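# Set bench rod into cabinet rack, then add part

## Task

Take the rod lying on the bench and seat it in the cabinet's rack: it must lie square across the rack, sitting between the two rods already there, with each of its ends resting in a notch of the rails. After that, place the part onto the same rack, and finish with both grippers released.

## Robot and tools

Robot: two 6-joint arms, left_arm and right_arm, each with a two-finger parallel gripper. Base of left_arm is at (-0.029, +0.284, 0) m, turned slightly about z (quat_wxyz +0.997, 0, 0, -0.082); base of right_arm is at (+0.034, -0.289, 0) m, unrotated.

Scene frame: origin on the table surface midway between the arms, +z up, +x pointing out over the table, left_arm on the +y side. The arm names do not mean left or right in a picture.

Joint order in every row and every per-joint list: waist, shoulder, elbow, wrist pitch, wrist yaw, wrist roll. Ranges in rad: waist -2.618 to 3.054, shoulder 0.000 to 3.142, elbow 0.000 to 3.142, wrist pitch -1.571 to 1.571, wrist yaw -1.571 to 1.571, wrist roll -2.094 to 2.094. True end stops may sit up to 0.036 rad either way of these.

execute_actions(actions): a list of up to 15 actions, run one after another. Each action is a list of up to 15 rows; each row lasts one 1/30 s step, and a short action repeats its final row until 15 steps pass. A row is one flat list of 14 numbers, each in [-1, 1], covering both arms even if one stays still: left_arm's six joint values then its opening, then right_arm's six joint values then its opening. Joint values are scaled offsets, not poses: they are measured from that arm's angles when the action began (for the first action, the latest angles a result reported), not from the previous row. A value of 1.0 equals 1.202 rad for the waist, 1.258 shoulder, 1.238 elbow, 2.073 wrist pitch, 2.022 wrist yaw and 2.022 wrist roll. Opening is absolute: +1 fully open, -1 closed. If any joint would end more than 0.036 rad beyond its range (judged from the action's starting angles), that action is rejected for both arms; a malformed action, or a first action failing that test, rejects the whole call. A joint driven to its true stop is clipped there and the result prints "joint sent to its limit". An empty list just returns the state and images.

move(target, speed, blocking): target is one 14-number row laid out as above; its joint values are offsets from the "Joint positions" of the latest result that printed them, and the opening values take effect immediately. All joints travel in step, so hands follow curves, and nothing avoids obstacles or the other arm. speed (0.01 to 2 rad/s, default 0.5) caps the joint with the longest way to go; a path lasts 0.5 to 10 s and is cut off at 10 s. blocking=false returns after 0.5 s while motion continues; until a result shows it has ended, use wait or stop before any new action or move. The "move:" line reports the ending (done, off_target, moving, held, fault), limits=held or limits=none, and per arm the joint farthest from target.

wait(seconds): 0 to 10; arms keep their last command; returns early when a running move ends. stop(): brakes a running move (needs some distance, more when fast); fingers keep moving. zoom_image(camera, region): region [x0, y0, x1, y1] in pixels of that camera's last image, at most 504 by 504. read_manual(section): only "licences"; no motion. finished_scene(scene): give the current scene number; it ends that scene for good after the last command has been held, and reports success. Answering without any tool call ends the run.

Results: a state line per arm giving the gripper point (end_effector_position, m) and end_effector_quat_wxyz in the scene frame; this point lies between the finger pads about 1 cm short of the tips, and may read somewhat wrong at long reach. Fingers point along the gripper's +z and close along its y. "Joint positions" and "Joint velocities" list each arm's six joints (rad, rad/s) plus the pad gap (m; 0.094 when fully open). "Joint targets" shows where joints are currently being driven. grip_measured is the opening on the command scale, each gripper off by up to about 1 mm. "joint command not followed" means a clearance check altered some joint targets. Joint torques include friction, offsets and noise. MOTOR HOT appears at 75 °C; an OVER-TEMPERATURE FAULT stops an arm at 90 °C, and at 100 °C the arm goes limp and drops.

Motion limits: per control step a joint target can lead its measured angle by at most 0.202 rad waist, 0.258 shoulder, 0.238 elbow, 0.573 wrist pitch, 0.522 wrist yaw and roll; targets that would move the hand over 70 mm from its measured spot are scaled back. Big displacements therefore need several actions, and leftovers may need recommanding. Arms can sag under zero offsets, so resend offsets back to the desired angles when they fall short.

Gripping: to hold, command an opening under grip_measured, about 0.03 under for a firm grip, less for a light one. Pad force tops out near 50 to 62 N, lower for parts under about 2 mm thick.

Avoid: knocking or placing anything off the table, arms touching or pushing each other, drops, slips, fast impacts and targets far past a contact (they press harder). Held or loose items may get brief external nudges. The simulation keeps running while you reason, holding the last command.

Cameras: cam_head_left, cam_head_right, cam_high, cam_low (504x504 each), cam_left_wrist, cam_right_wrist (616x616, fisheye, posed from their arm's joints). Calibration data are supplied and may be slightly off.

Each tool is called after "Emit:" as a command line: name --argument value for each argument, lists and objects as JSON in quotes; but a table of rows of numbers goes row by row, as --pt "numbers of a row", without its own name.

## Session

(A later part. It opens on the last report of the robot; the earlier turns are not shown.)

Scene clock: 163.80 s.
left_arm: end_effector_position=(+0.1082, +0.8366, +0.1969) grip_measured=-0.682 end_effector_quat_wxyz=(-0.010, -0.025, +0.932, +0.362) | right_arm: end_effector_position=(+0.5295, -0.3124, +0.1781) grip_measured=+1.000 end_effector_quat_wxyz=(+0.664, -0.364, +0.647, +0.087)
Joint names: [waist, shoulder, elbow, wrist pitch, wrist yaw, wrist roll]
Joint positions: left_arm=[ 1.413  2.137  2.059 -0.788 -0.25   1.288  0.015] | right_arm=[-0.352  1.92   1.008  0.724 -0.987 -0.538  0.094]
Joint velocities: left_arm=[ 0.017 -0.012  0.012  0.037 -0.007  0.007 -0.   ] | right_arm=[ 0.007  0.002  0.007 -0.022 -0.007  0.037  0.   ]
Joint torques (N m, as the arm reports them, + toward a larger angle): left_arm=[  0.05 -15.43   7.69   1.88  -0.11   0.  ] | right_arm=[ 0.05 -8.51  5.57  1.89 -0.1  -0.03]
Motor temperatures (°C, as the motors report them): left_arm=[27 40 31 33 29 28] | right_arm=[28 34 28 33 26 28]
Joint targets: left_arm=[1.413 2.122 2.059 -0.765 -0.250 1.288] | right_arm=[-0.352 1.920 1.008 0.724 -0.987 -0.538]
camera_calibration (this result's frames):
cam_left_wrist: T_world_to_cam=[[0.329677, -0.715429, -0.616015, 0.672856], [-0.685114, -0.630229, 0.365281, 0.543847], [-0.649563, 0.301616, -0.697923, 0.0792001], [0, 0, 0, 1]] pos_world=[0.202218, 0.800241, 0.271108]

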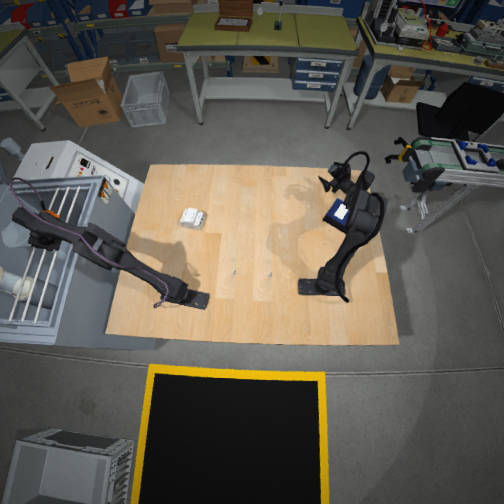

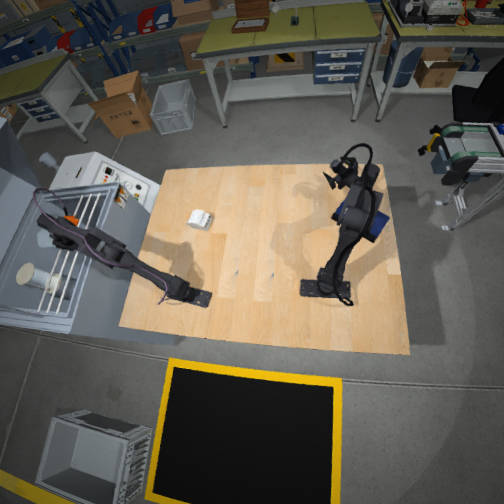

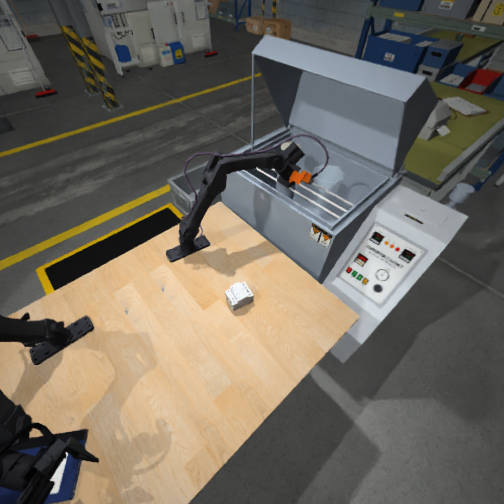

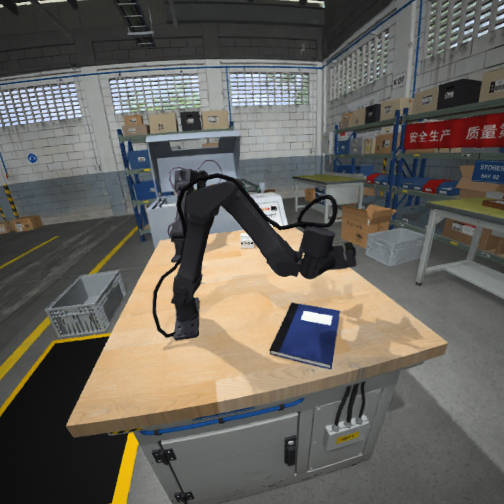

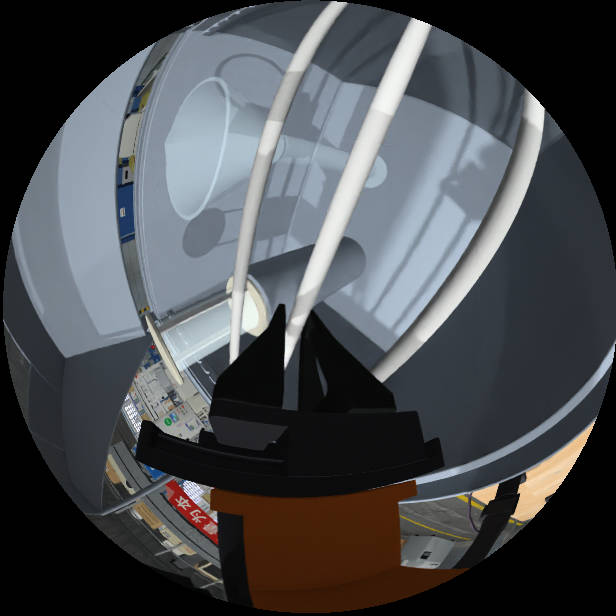

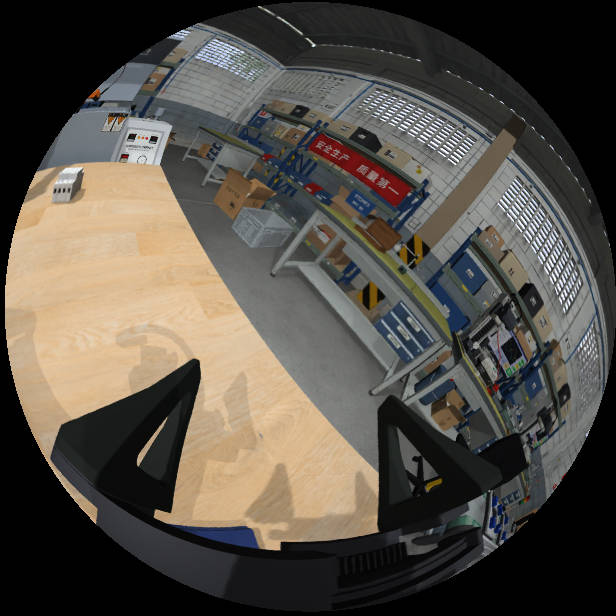

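Emit:
move --target '[0,-0.3,-0.08,-0.12,0,0,-0.58,0,0,0,0,0,0,1]' --speed 0.3

Emit:
zoom_image --camera "cam_head_left" --region '[165, 190, 225, 250]'

Emit:
zoom_image --camera "cam_high" --region '[210, 265, 270, 325]'

Emit:
zoom_image --camera "cam_left_wrist" --region '[200, 0, 450, 130]'

Scene clock: 169.33 s.
left_arm: end_effector_position=(+0.0760, +0.7403, +0.3048) grip_measured=-0.582 end_effector_quat_wxyz=(-0.004, -0.027, +0.925, +0.378) | right_arm: end_effector_position=(+0.5295, -0.3124, +0.1781) grip_measured=+1.000 end_effector_quat_wxyz=(+0.664, -0.364, +0.647, +0.087)
Joint names: [waist, shoulder, elbow, wrist pitch, wrist yaw, wrist roll]
Joint positions: left_arm=[ 1.413  1.776  1.973 -1.026 -0.25   1.288  0.02 ] | right_arm=[-0.352  1.92   1.008  0.724 -0.987 -0.538  0.094]
Joint velocities: left_arm=[-0.002  0.002  0.017  0.051  0.007 -0.007 -0.001] | right_arm=[-0.007  0.002 -0.002  0.051  0.022 -0.037  0.   ]
Joint torques (N m, as the arm reports them, + toward a larger angle): left_arm=[  0.06 -11.41   6.1    1.52  -0.1    0.  ] | right_arm=[ 0.03 -8.5   5.56  1.89 -0.11 -0.03]
Motor temperatures (°C, as the motors report them): left_arm=[27 40 31 33 29 28] | right_arm=[28 34 28 33 26 28]
Joint targets: left_arm=[1.413 1.760 1.960 -1.037 -0.250 1.288] | right_arm=[-0.352 1.920 1.008 0.724 -0.987 -0.538]
move: done; limits=none; left_arm: farthest joint: the shoulder, 0.016 radians from its target (0.378 radians at the start); right_arm: farthest joint: the waist, 0.000 radians from its target (0.000 radians at the start)
camera_calibration (this result's frames):
cam_left_wrist: T_world_to_cam=[[0.337173, -0.692979, -0.637255, 0.670346], [-0.689298, -0.64276, 0.334257, 0.440738], [-0.641236, 0.326556, -0.69439, 0.142535], [0, 0, 0, 1]] pos_world=[0.169176, 0.701279, 0.378837]

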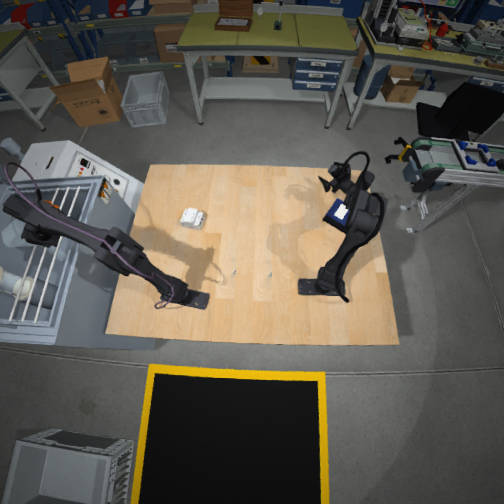

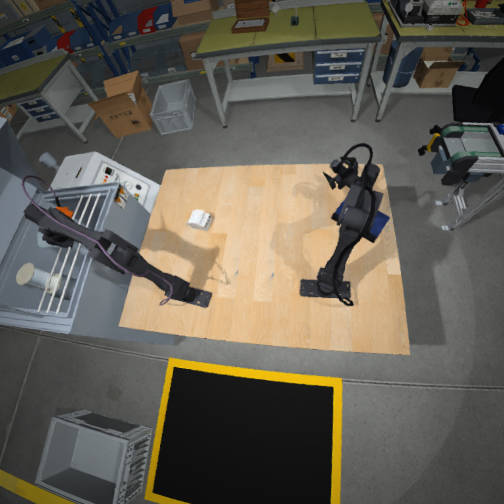

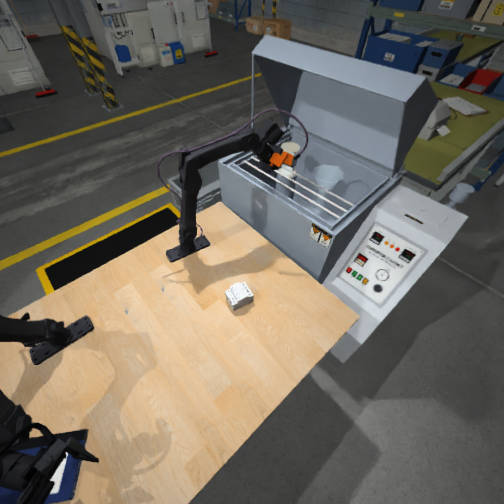

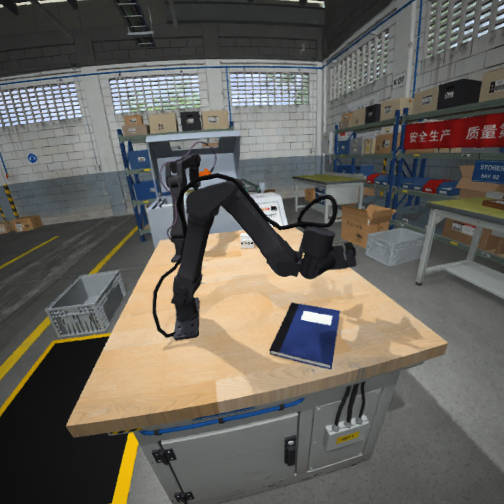

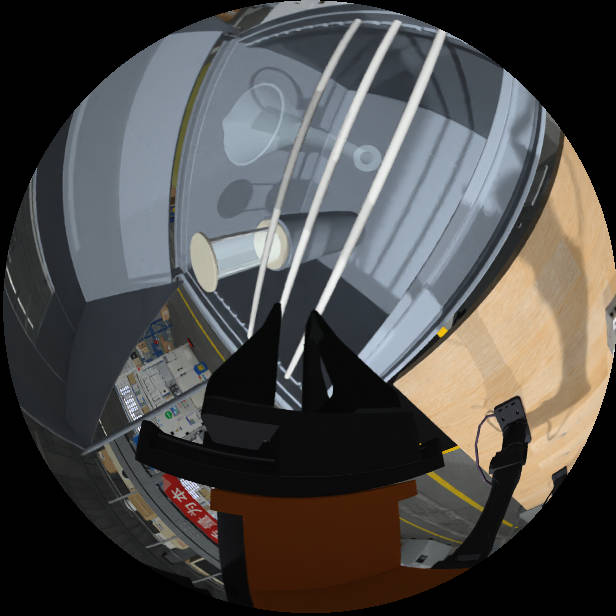

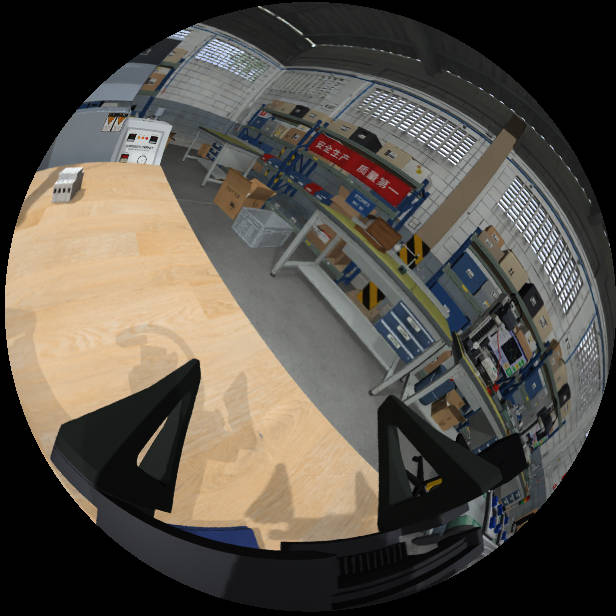

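Region (165, 190, 225, 250) of cam_head_left's 504x504 image, scaled by 8.400, with more detail than that image has.

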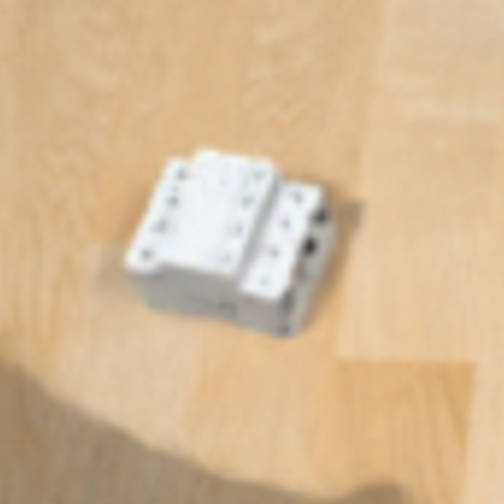

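Region (210, 265, 270, 325) of cam_high's 504x504 image, scaled by 8.400, with more detail than that image has.

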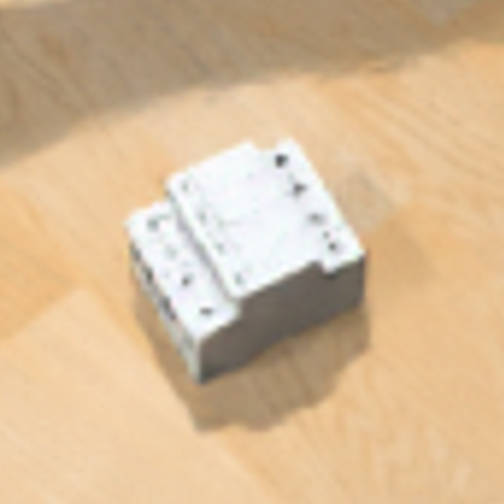

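Region (200, 0, 450, 130) of cam_left_wrist's 616x616 image, scaled by 2.016, with more detail than that image has; it fills the top 262 rows of this view, and the rest is white.

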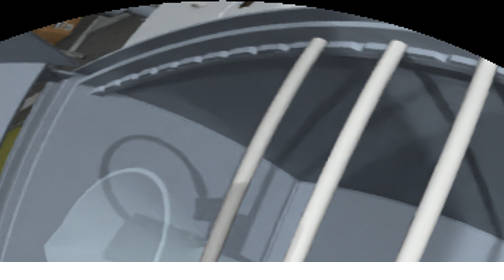

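Emit:
move --target '[-0.64,-0.03,-0.13,-0.08,-0.1,-0.73,1,0,0,0,0,0,0,1]' --speed 1.3

Scene clock: 185.03 s.
left_arm: end_effector_position=(+0.3015, +0.5413, +0.2426) grip_measured=+1.000 end_effector_quat_wxyz=(+0.183, -0.353, +0.886, +0.240) | right_arm: end_effector_position=(+0.5295, -0.3124, +0.1781) grip_measured=+1.000 end_effector_quat_wxyz=(+0.664, -0.364, +0.647, +0.087)
Joint names: [waist, shoulder, elbow, wrist pitch, wrist yaw, wrist roll]
Joint positions: left_arm=[ 0.644  1.763  1.821 -1.18  -0.434 -0.178  0.094] | right_arm=[-0.352  1.92   1.008  0.724 -0.987 -0.538  0.094]
Joint velocities: left_arm=[-0.007  0.012  0.012 -0.022 -0.007 -0.051  0.   ] | right_arm=[ 0.002 -0.012  0.027 -0.037  0.051  0.066  0.   ]
Joint torques (N m, as the arm reports them, + toward a larger angle): left_arm=[ -0.04 -12.22   6.29   1.03  -0.37  -0.08] | right_arm=[ 0.04 -8.52  5.57  1.89 -0.11 -0.02]
Motor temperatures (°C, as the motors report them): left_arm=[27 38 31 32 29 28] | right_arm=[28 35 28 33 26 28]
Joint targets: left_arm=[0.643 1.738 1.812 -1.192 -0.452 -0.188] | right_arm=[-0.352 1.920 1.008 0.724 -0.987 -0.538]
move: off_target (left_arm); limits=none; left_arm: farthest joint: the shoulder, 0.025 radians from its target (0.037 radians at the start); right_arm: farthest joint: the waist, 0.000 radians from its target (0.000 radians at the start)
camera_calibration (this result's frames):
cam_left_wrist: T_world_to_cam=[[0.874841, -0.472422, -0.107105, 0.00664826], [-0.457682, -0.878542, 0.136718, 0.5948], [-0.158685, -0.0705864, -0.984803, 0.448816], [0, 0, 0, 1]] pos_world=[0.337633, 0.557378, 0.361387]

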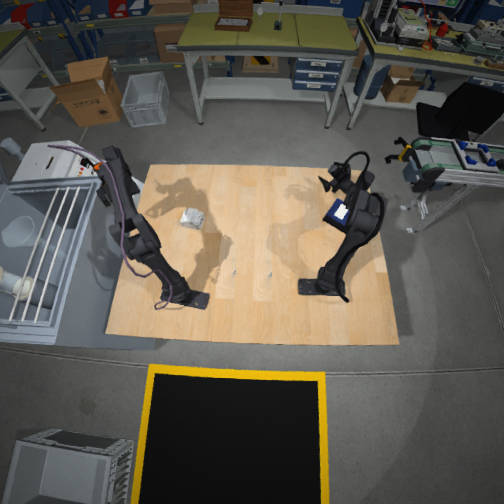

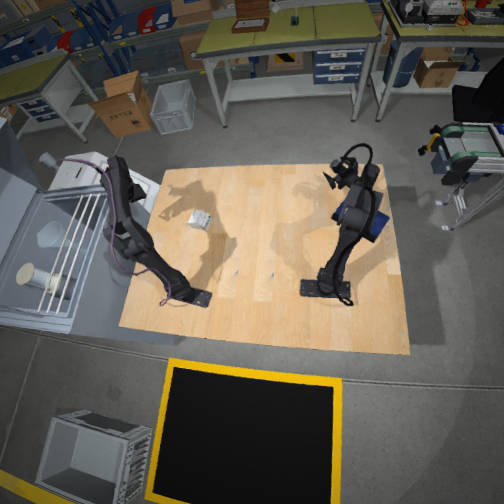

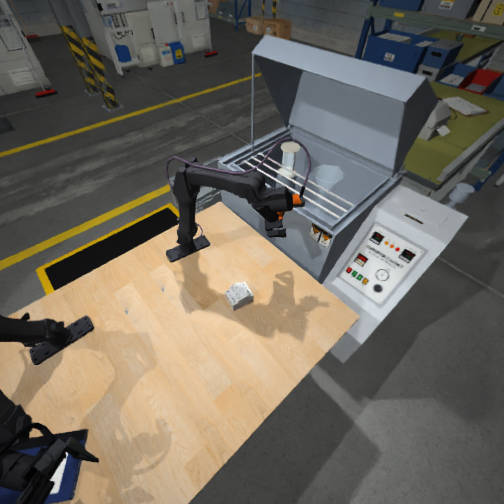

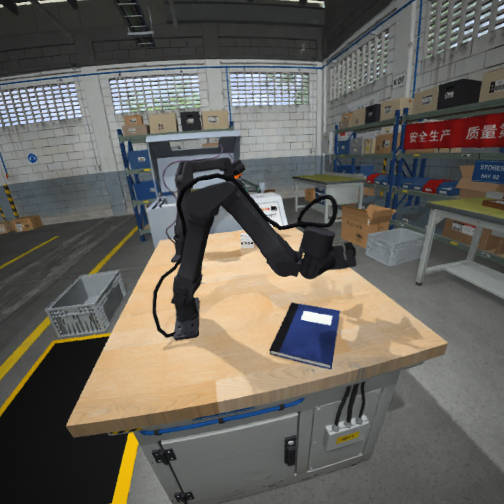

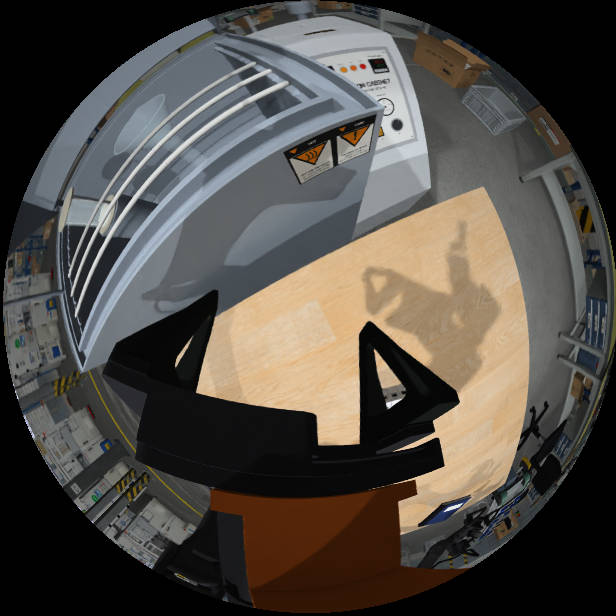

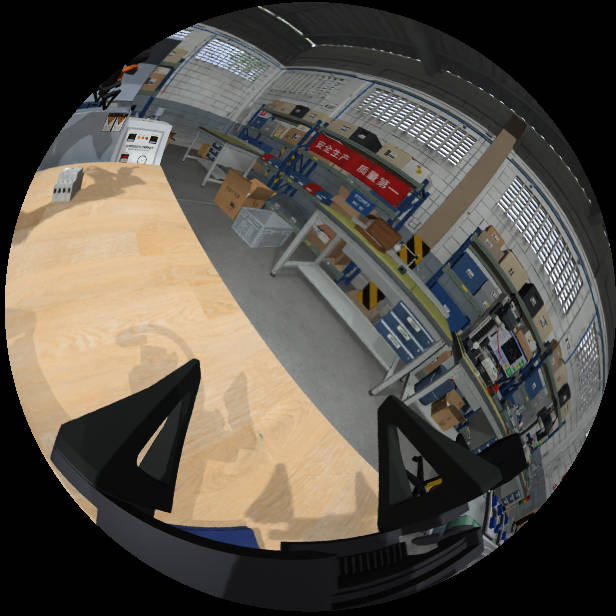

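Emit:
move --target '[-0.64,0.107,-0.226,-0.056,-0.128,-0.743,1,0,0,0,0,0,0,1]' --speed 1.2

Scene clock: 188.77 s.
left_arm: end_effector_position=(+0.3329, +0.2925, +0.1301) grip_measured=+1.000 end_effector_quat_wxyz=(-0.257, +0.596, -0.733, -0.205) | right_arm: end_effector_position=(+0.5295, -0.3124, +0.1781) grip_measured=+1.000 end_effector_quat_wxyz=(+0.664, -0.364, +0.647, +0.087)
Joint names: [waist, shoulder, elbow, wrist pitch, wrist yaw, wrist roll]
Joint positions: left_arm=[-0.124  1.902  1.55  -1.275 -0.667 -1.673  0.094] | right_arm=[-0.352  1.92   1.008  0.724 -0.987 -0.538  0.094]
Joint velocities: left_arm=[ 0.012 -0.007 -0.002  0.007 -0.051  0.051  0.   ] | right_arm=[ 0.007 -0.002  0.012 -0.051  0.022 -0.066  0.   ]
Joint torques (N m, as the arm reports them, + toward a larger angle): left_arm=[ -0.01 -10.82   5.75  -0.06  -0.54  -0.06] | right_arm=[ 0.   -8.51  5.59  1.88 -0.1  -0.03]
Motor temperatures (°C, as the motors report them): left_arm=[27 38 31 32 29 28] | right_arm=[28 35 28 33 26 28]
Joint targets: left_arm=[-0.125 1.898 1.541 -1.296 -0.692 -1.680] | right_arm=[-0.352 1.920 1.008 0.724 -0.987 -0.538]
move: off_target (left_arm); limits=none; left_arm: farthest joint: the wrist yaw, 0.026 radians from its target (0.259 radians at the start); right_arm: farthest joint: the waist, 0.000 radians from its target (0.000 radians at the start)
camera_calibration (this result's frames):
cam_left_wrist: T_world_to_cam=[[0.976109, 0.00291583, 0.217263, -0.365357], [-0.0150953, -0.996584, 0.0811944, 0.300341], [0.216757, -0.0825342, -0.97273, 0.202333], [0, 0, 0, 1]] pos_world=[0.317305, 0.31708, 0.251808]

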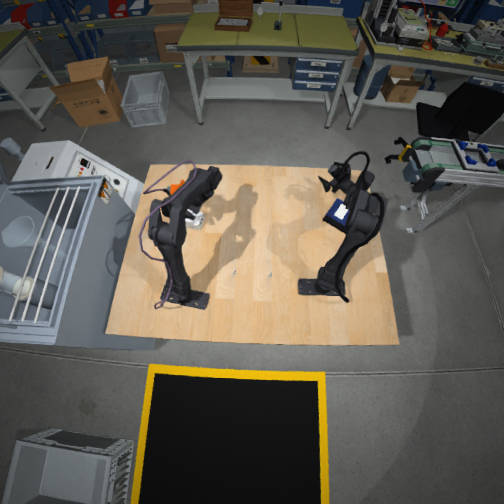

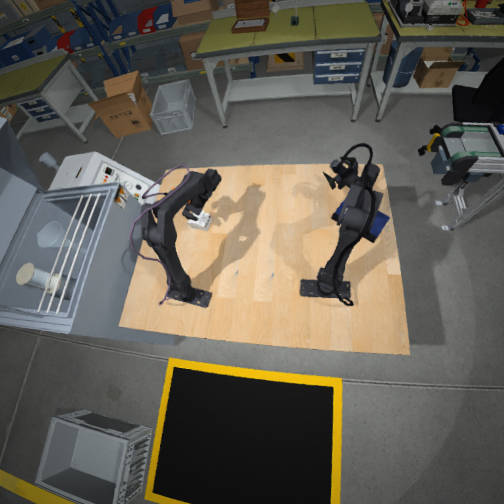

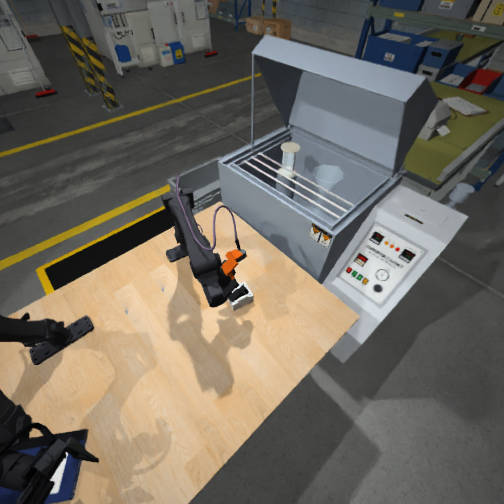

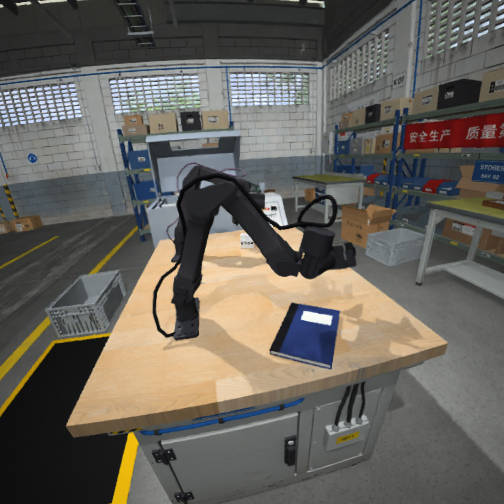

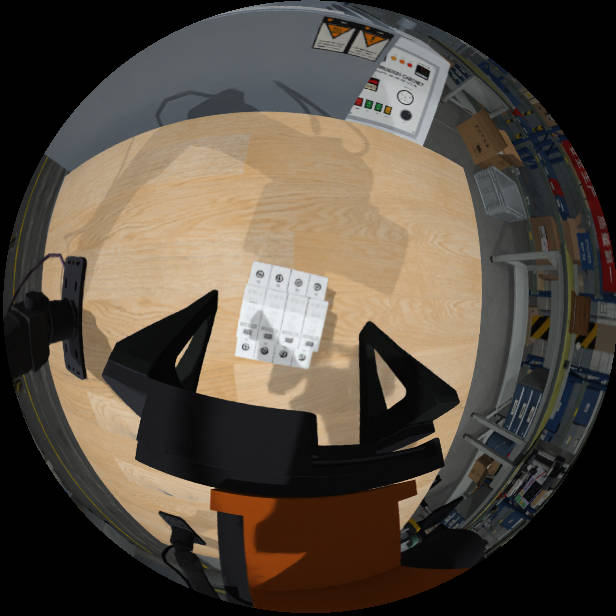

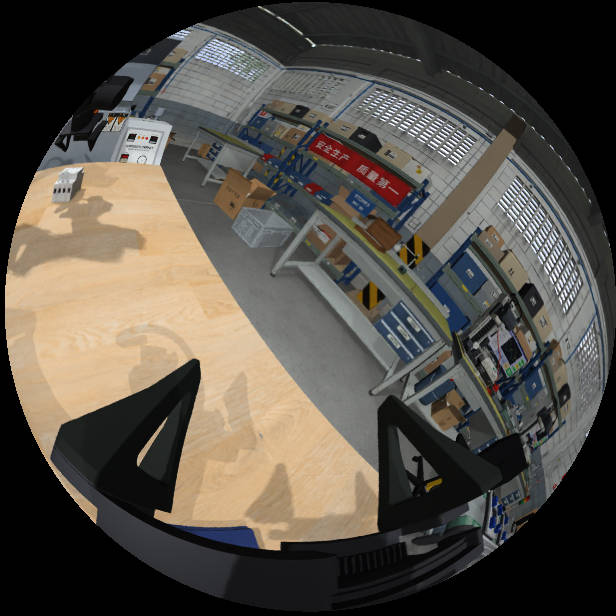

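Emit:
move --target '[0,0.067,-0.193,0.162,-0.01,0,1,0,0,0,0,0,0,1]' --speed 0.3

Scene clock: 192.57 s.
left_arm: end_effector_position=(+0.3346, +0.2917, +0.0444) grip_measured=+1.000 end_effector_quat_wxyz=(-0.258, +0.597, -0.732, -0.201) | right_arm: end_effector_position=(+0.5295, -0.3124, +0.1781) grip_measured=+1.000 end_effector_quat_wxyz=(+0.664, -0.364, +0.647, +0.087)
Joint names: [waist, shoulder, elbow, wrist pitch, wrist yaw, wrist roll]
Joint positions: left_arm=[-0.124  1.99   1.32  -0.95  -0.665 -1.673  0.094] | right_arm=[-0.352  1.92   1.008  0.724 -0.987 -0.538  0.094]
Joint velocities: left_arm=[-0.007  0.007 -0.002  0.051  0.051 -0.081  0.   ] | right_arm=[ 0.007 -0.002 -0.017  0.037 -0.007  0.051  0.   ]
Joint torques (N m, as the arm reports them, + toward a larger angle): left_arm=[  0.06 -11.17   5.21   0.35  -0.52   0.  ] | right_arm=[ 0.05 -8.5   5.59  1.88 -0.1  -0.02]
Motor temperatures (°C, as the motors report them): left_arm=[27 37 31 31 29 28] | right_arm=[28 35 28 33 26 28]
Joint targets: left_arm=[-0.124 1.986 1.311 -0.940 -0.688 -1.672] | right_arm=[-0.352 1.920 1.008 0.724 -0.987 -0.538]
move: off_target (left_arm); limits=none; left_arm: farthest joint: the wrist yaw, 0.022 radians from its target (0.020 radians at the start); right_arm: farthest joint: the waist, 0.000 radians from its target (0.000 radians at the start)
camera_calibration (this result's frames):
cam_left_wrist: T_world_to_cam=[[0.974644, 0.00417519, 0.223724, -0.348469], [-0.0152472, -0.996263, 0.0850164, 0.306359], [0.223243, -0.0862719, -0.970938, 0.117378], [0, 0, 0, 1]] pos_world=[0.3181, 0.316795, 0.165882]

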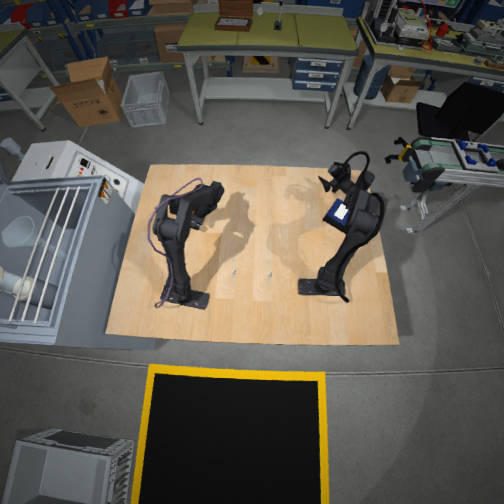

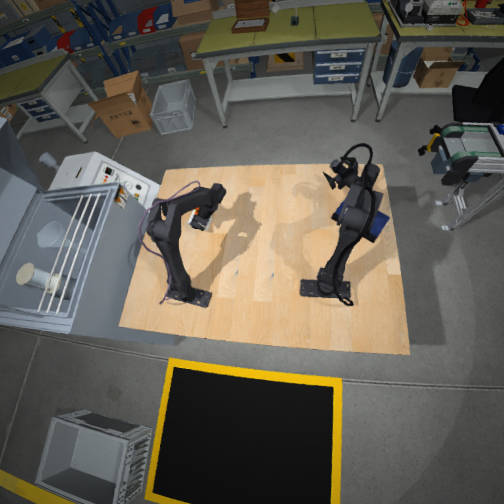

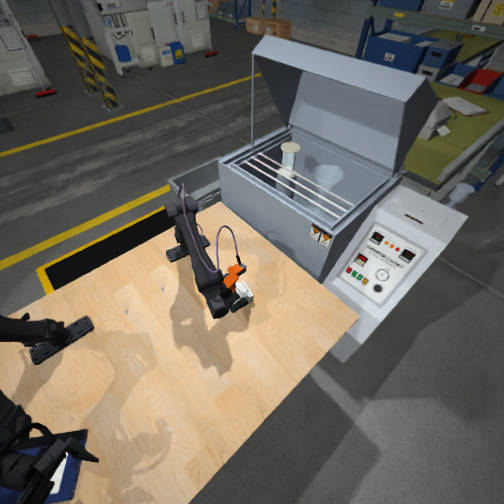

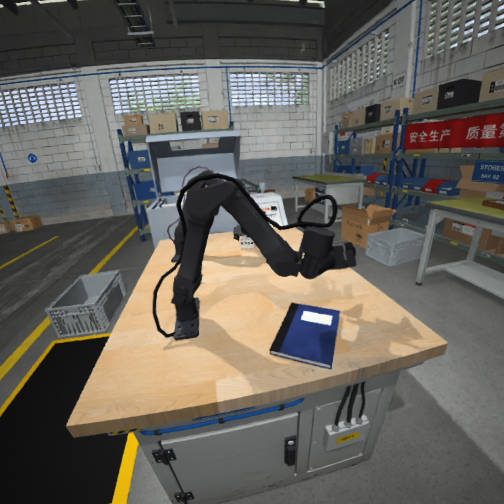

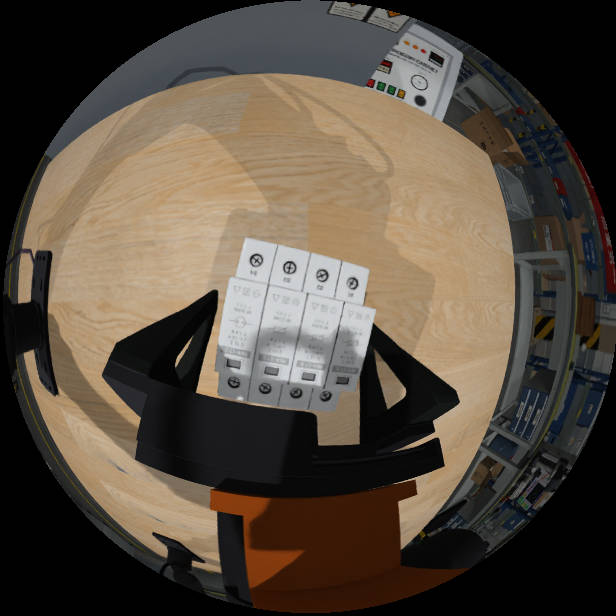

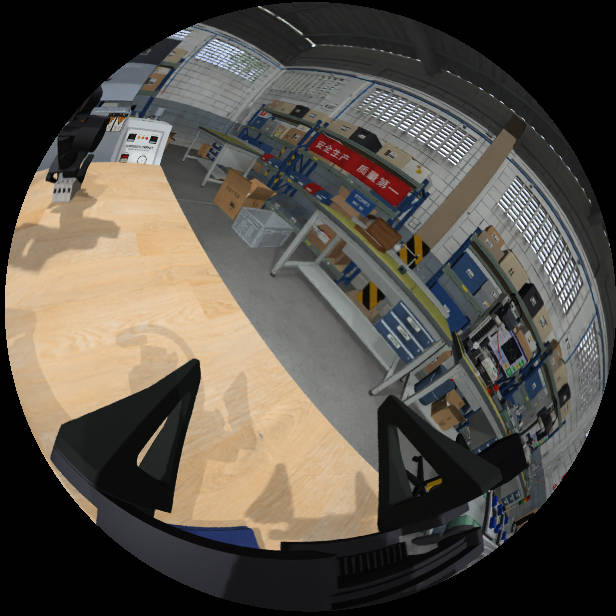

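Emit:
execute_actions --actions '[[[0,-0.005,0,0,-0.01,0,0.8,0,0,0,0,0,0,1],[0,-0.005,0,0,-0.01,0,0.75,0,0,0,0,0,0,1],[0,-0.005,0,0,-0.01,0,0.7,0,0,0,0,0,0,1],[0,-0.005,0,0,-0.01,0,0.65,0,0,0,0,0,0,1],[0,-0.005,0,0,-0.01,0,0.61,0,0,0,0,0,0,1],[0,-0.005,0,0,-0.01,0,0.58,0,0,0,0,0,0,1],[0,-0.005,0,0,-0.01,0,0.55,0,0,0,0,0,0,1],[0,-0.005,0,0,-0.01,0,0.53,0,0,0,0,0,0,1],[0,-0.005,0,0,-0.01,0,0.51,0,0,0,0,0,0,1],[0,-0.005,0,0,-0.01,0,0.49,0,0,0,0,0,0,1],[0,-0.005,0,0,-0.01,0,0.46,0,0,0,0,0,0,1]]]'

Scene clock: 197.33 s.
left_arm: end_effector_position=(+0.3345, +0.2917, +0.0444) grip_measured=+0.532 end_effector_quat_wxyz=(-0.258, +0.597, -0.732, -0.201) | right_arm: end_effector_position=(+0.5295, -0.3124, +0.1781) grip_measured=+1.000 end_effector_quat_wxyz=(+0.664, -0.364, +0.647, +0.087)
Joint names: [waist, shoulder, elbow, wrist pitch, wrist yaw, wrist roll]
Joint positions: left_arm=[-0.124  1.99   1.32  -0.951 -0.665 -1.673  0.072] | right_arm=[-0.352  1.92   1.008  0.724 -0.987 -0.538  0.094]
Joint velocities: left_arm=[ 0.012 -0.017 -0.002 -0.022 -0.022  0.007 -0.   ] | right_arm=[-0.007 -0.007  0.002 -0.022 -0.007 -0.022  0.   ]
Joint torques (N m, as the arm reports them, + toward a larger angle): left_arm=[  0.06 -11.42   6.02   0.21  -0.51  -0.01] | right_arm=[ 0.04 -8.53  5.55  1.89 -0.1  -0.02]
Motor temperatures (°C, as the motors report them): left_arm=[27 37 31 31 29 28] | right_arm=[28 35 28 33 26 28]
Joint targets: left_arm=[-0.124 1.984 1.320 -0.950 -0.685 -1.673] | right_arm=[-0.352 1.920 1.008 0.724 -0.987 -0.538]
camera_calibration (this result's frames):
cam_left_wrist: T_world_to_cam=[[0.974725, 0.00415097, 0.223368, -0.3484], [-0.0152162, -0.996272, 0.084914, 0.306377], [0.222888, -0.0861667, -0.971028, 0.117493], [0, 0, 0, 1]] pos_world=[0.318068, 0.316805, 0.165895]

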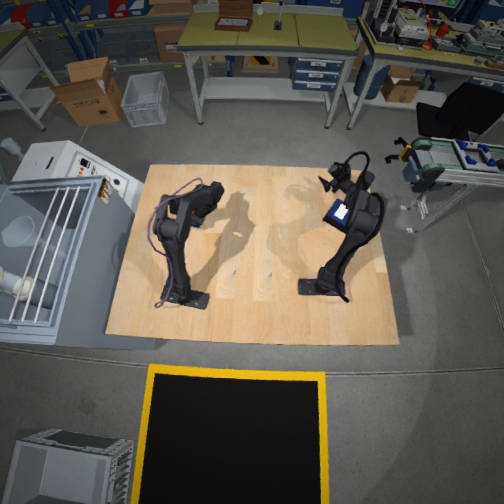

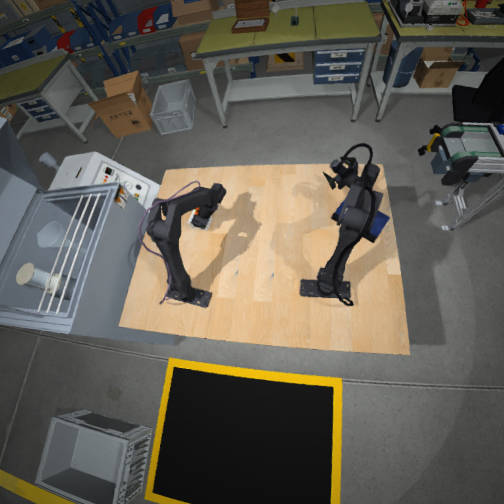

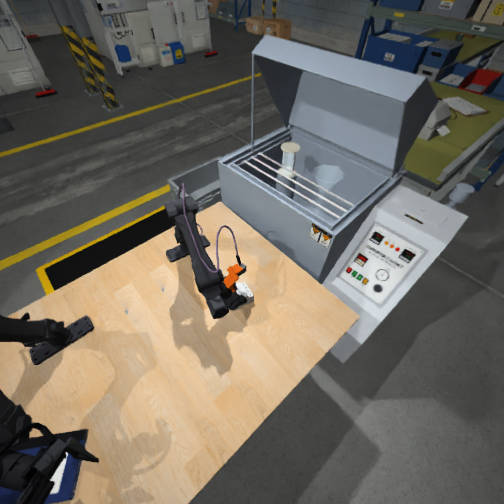

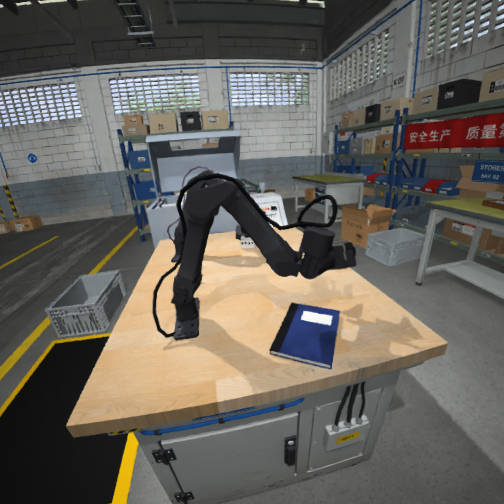

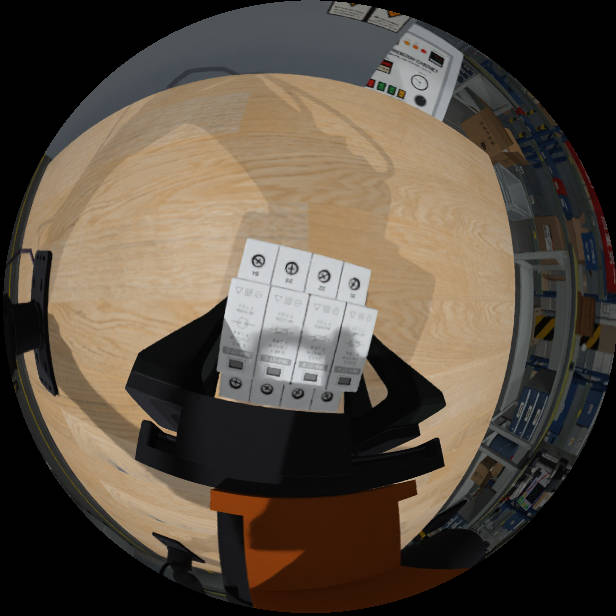

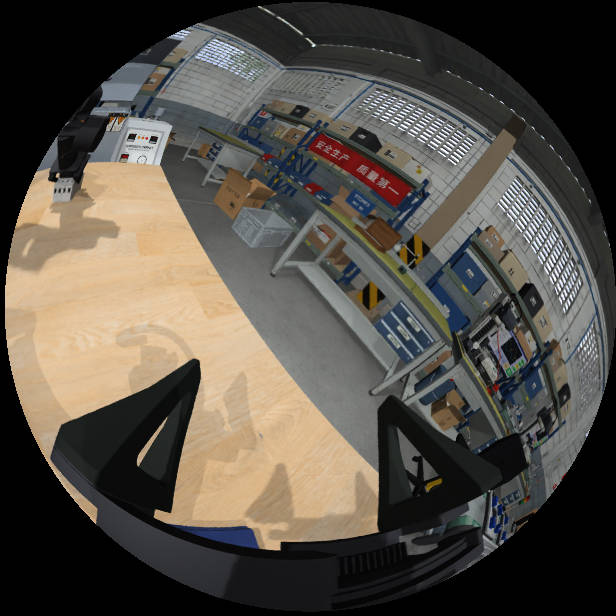

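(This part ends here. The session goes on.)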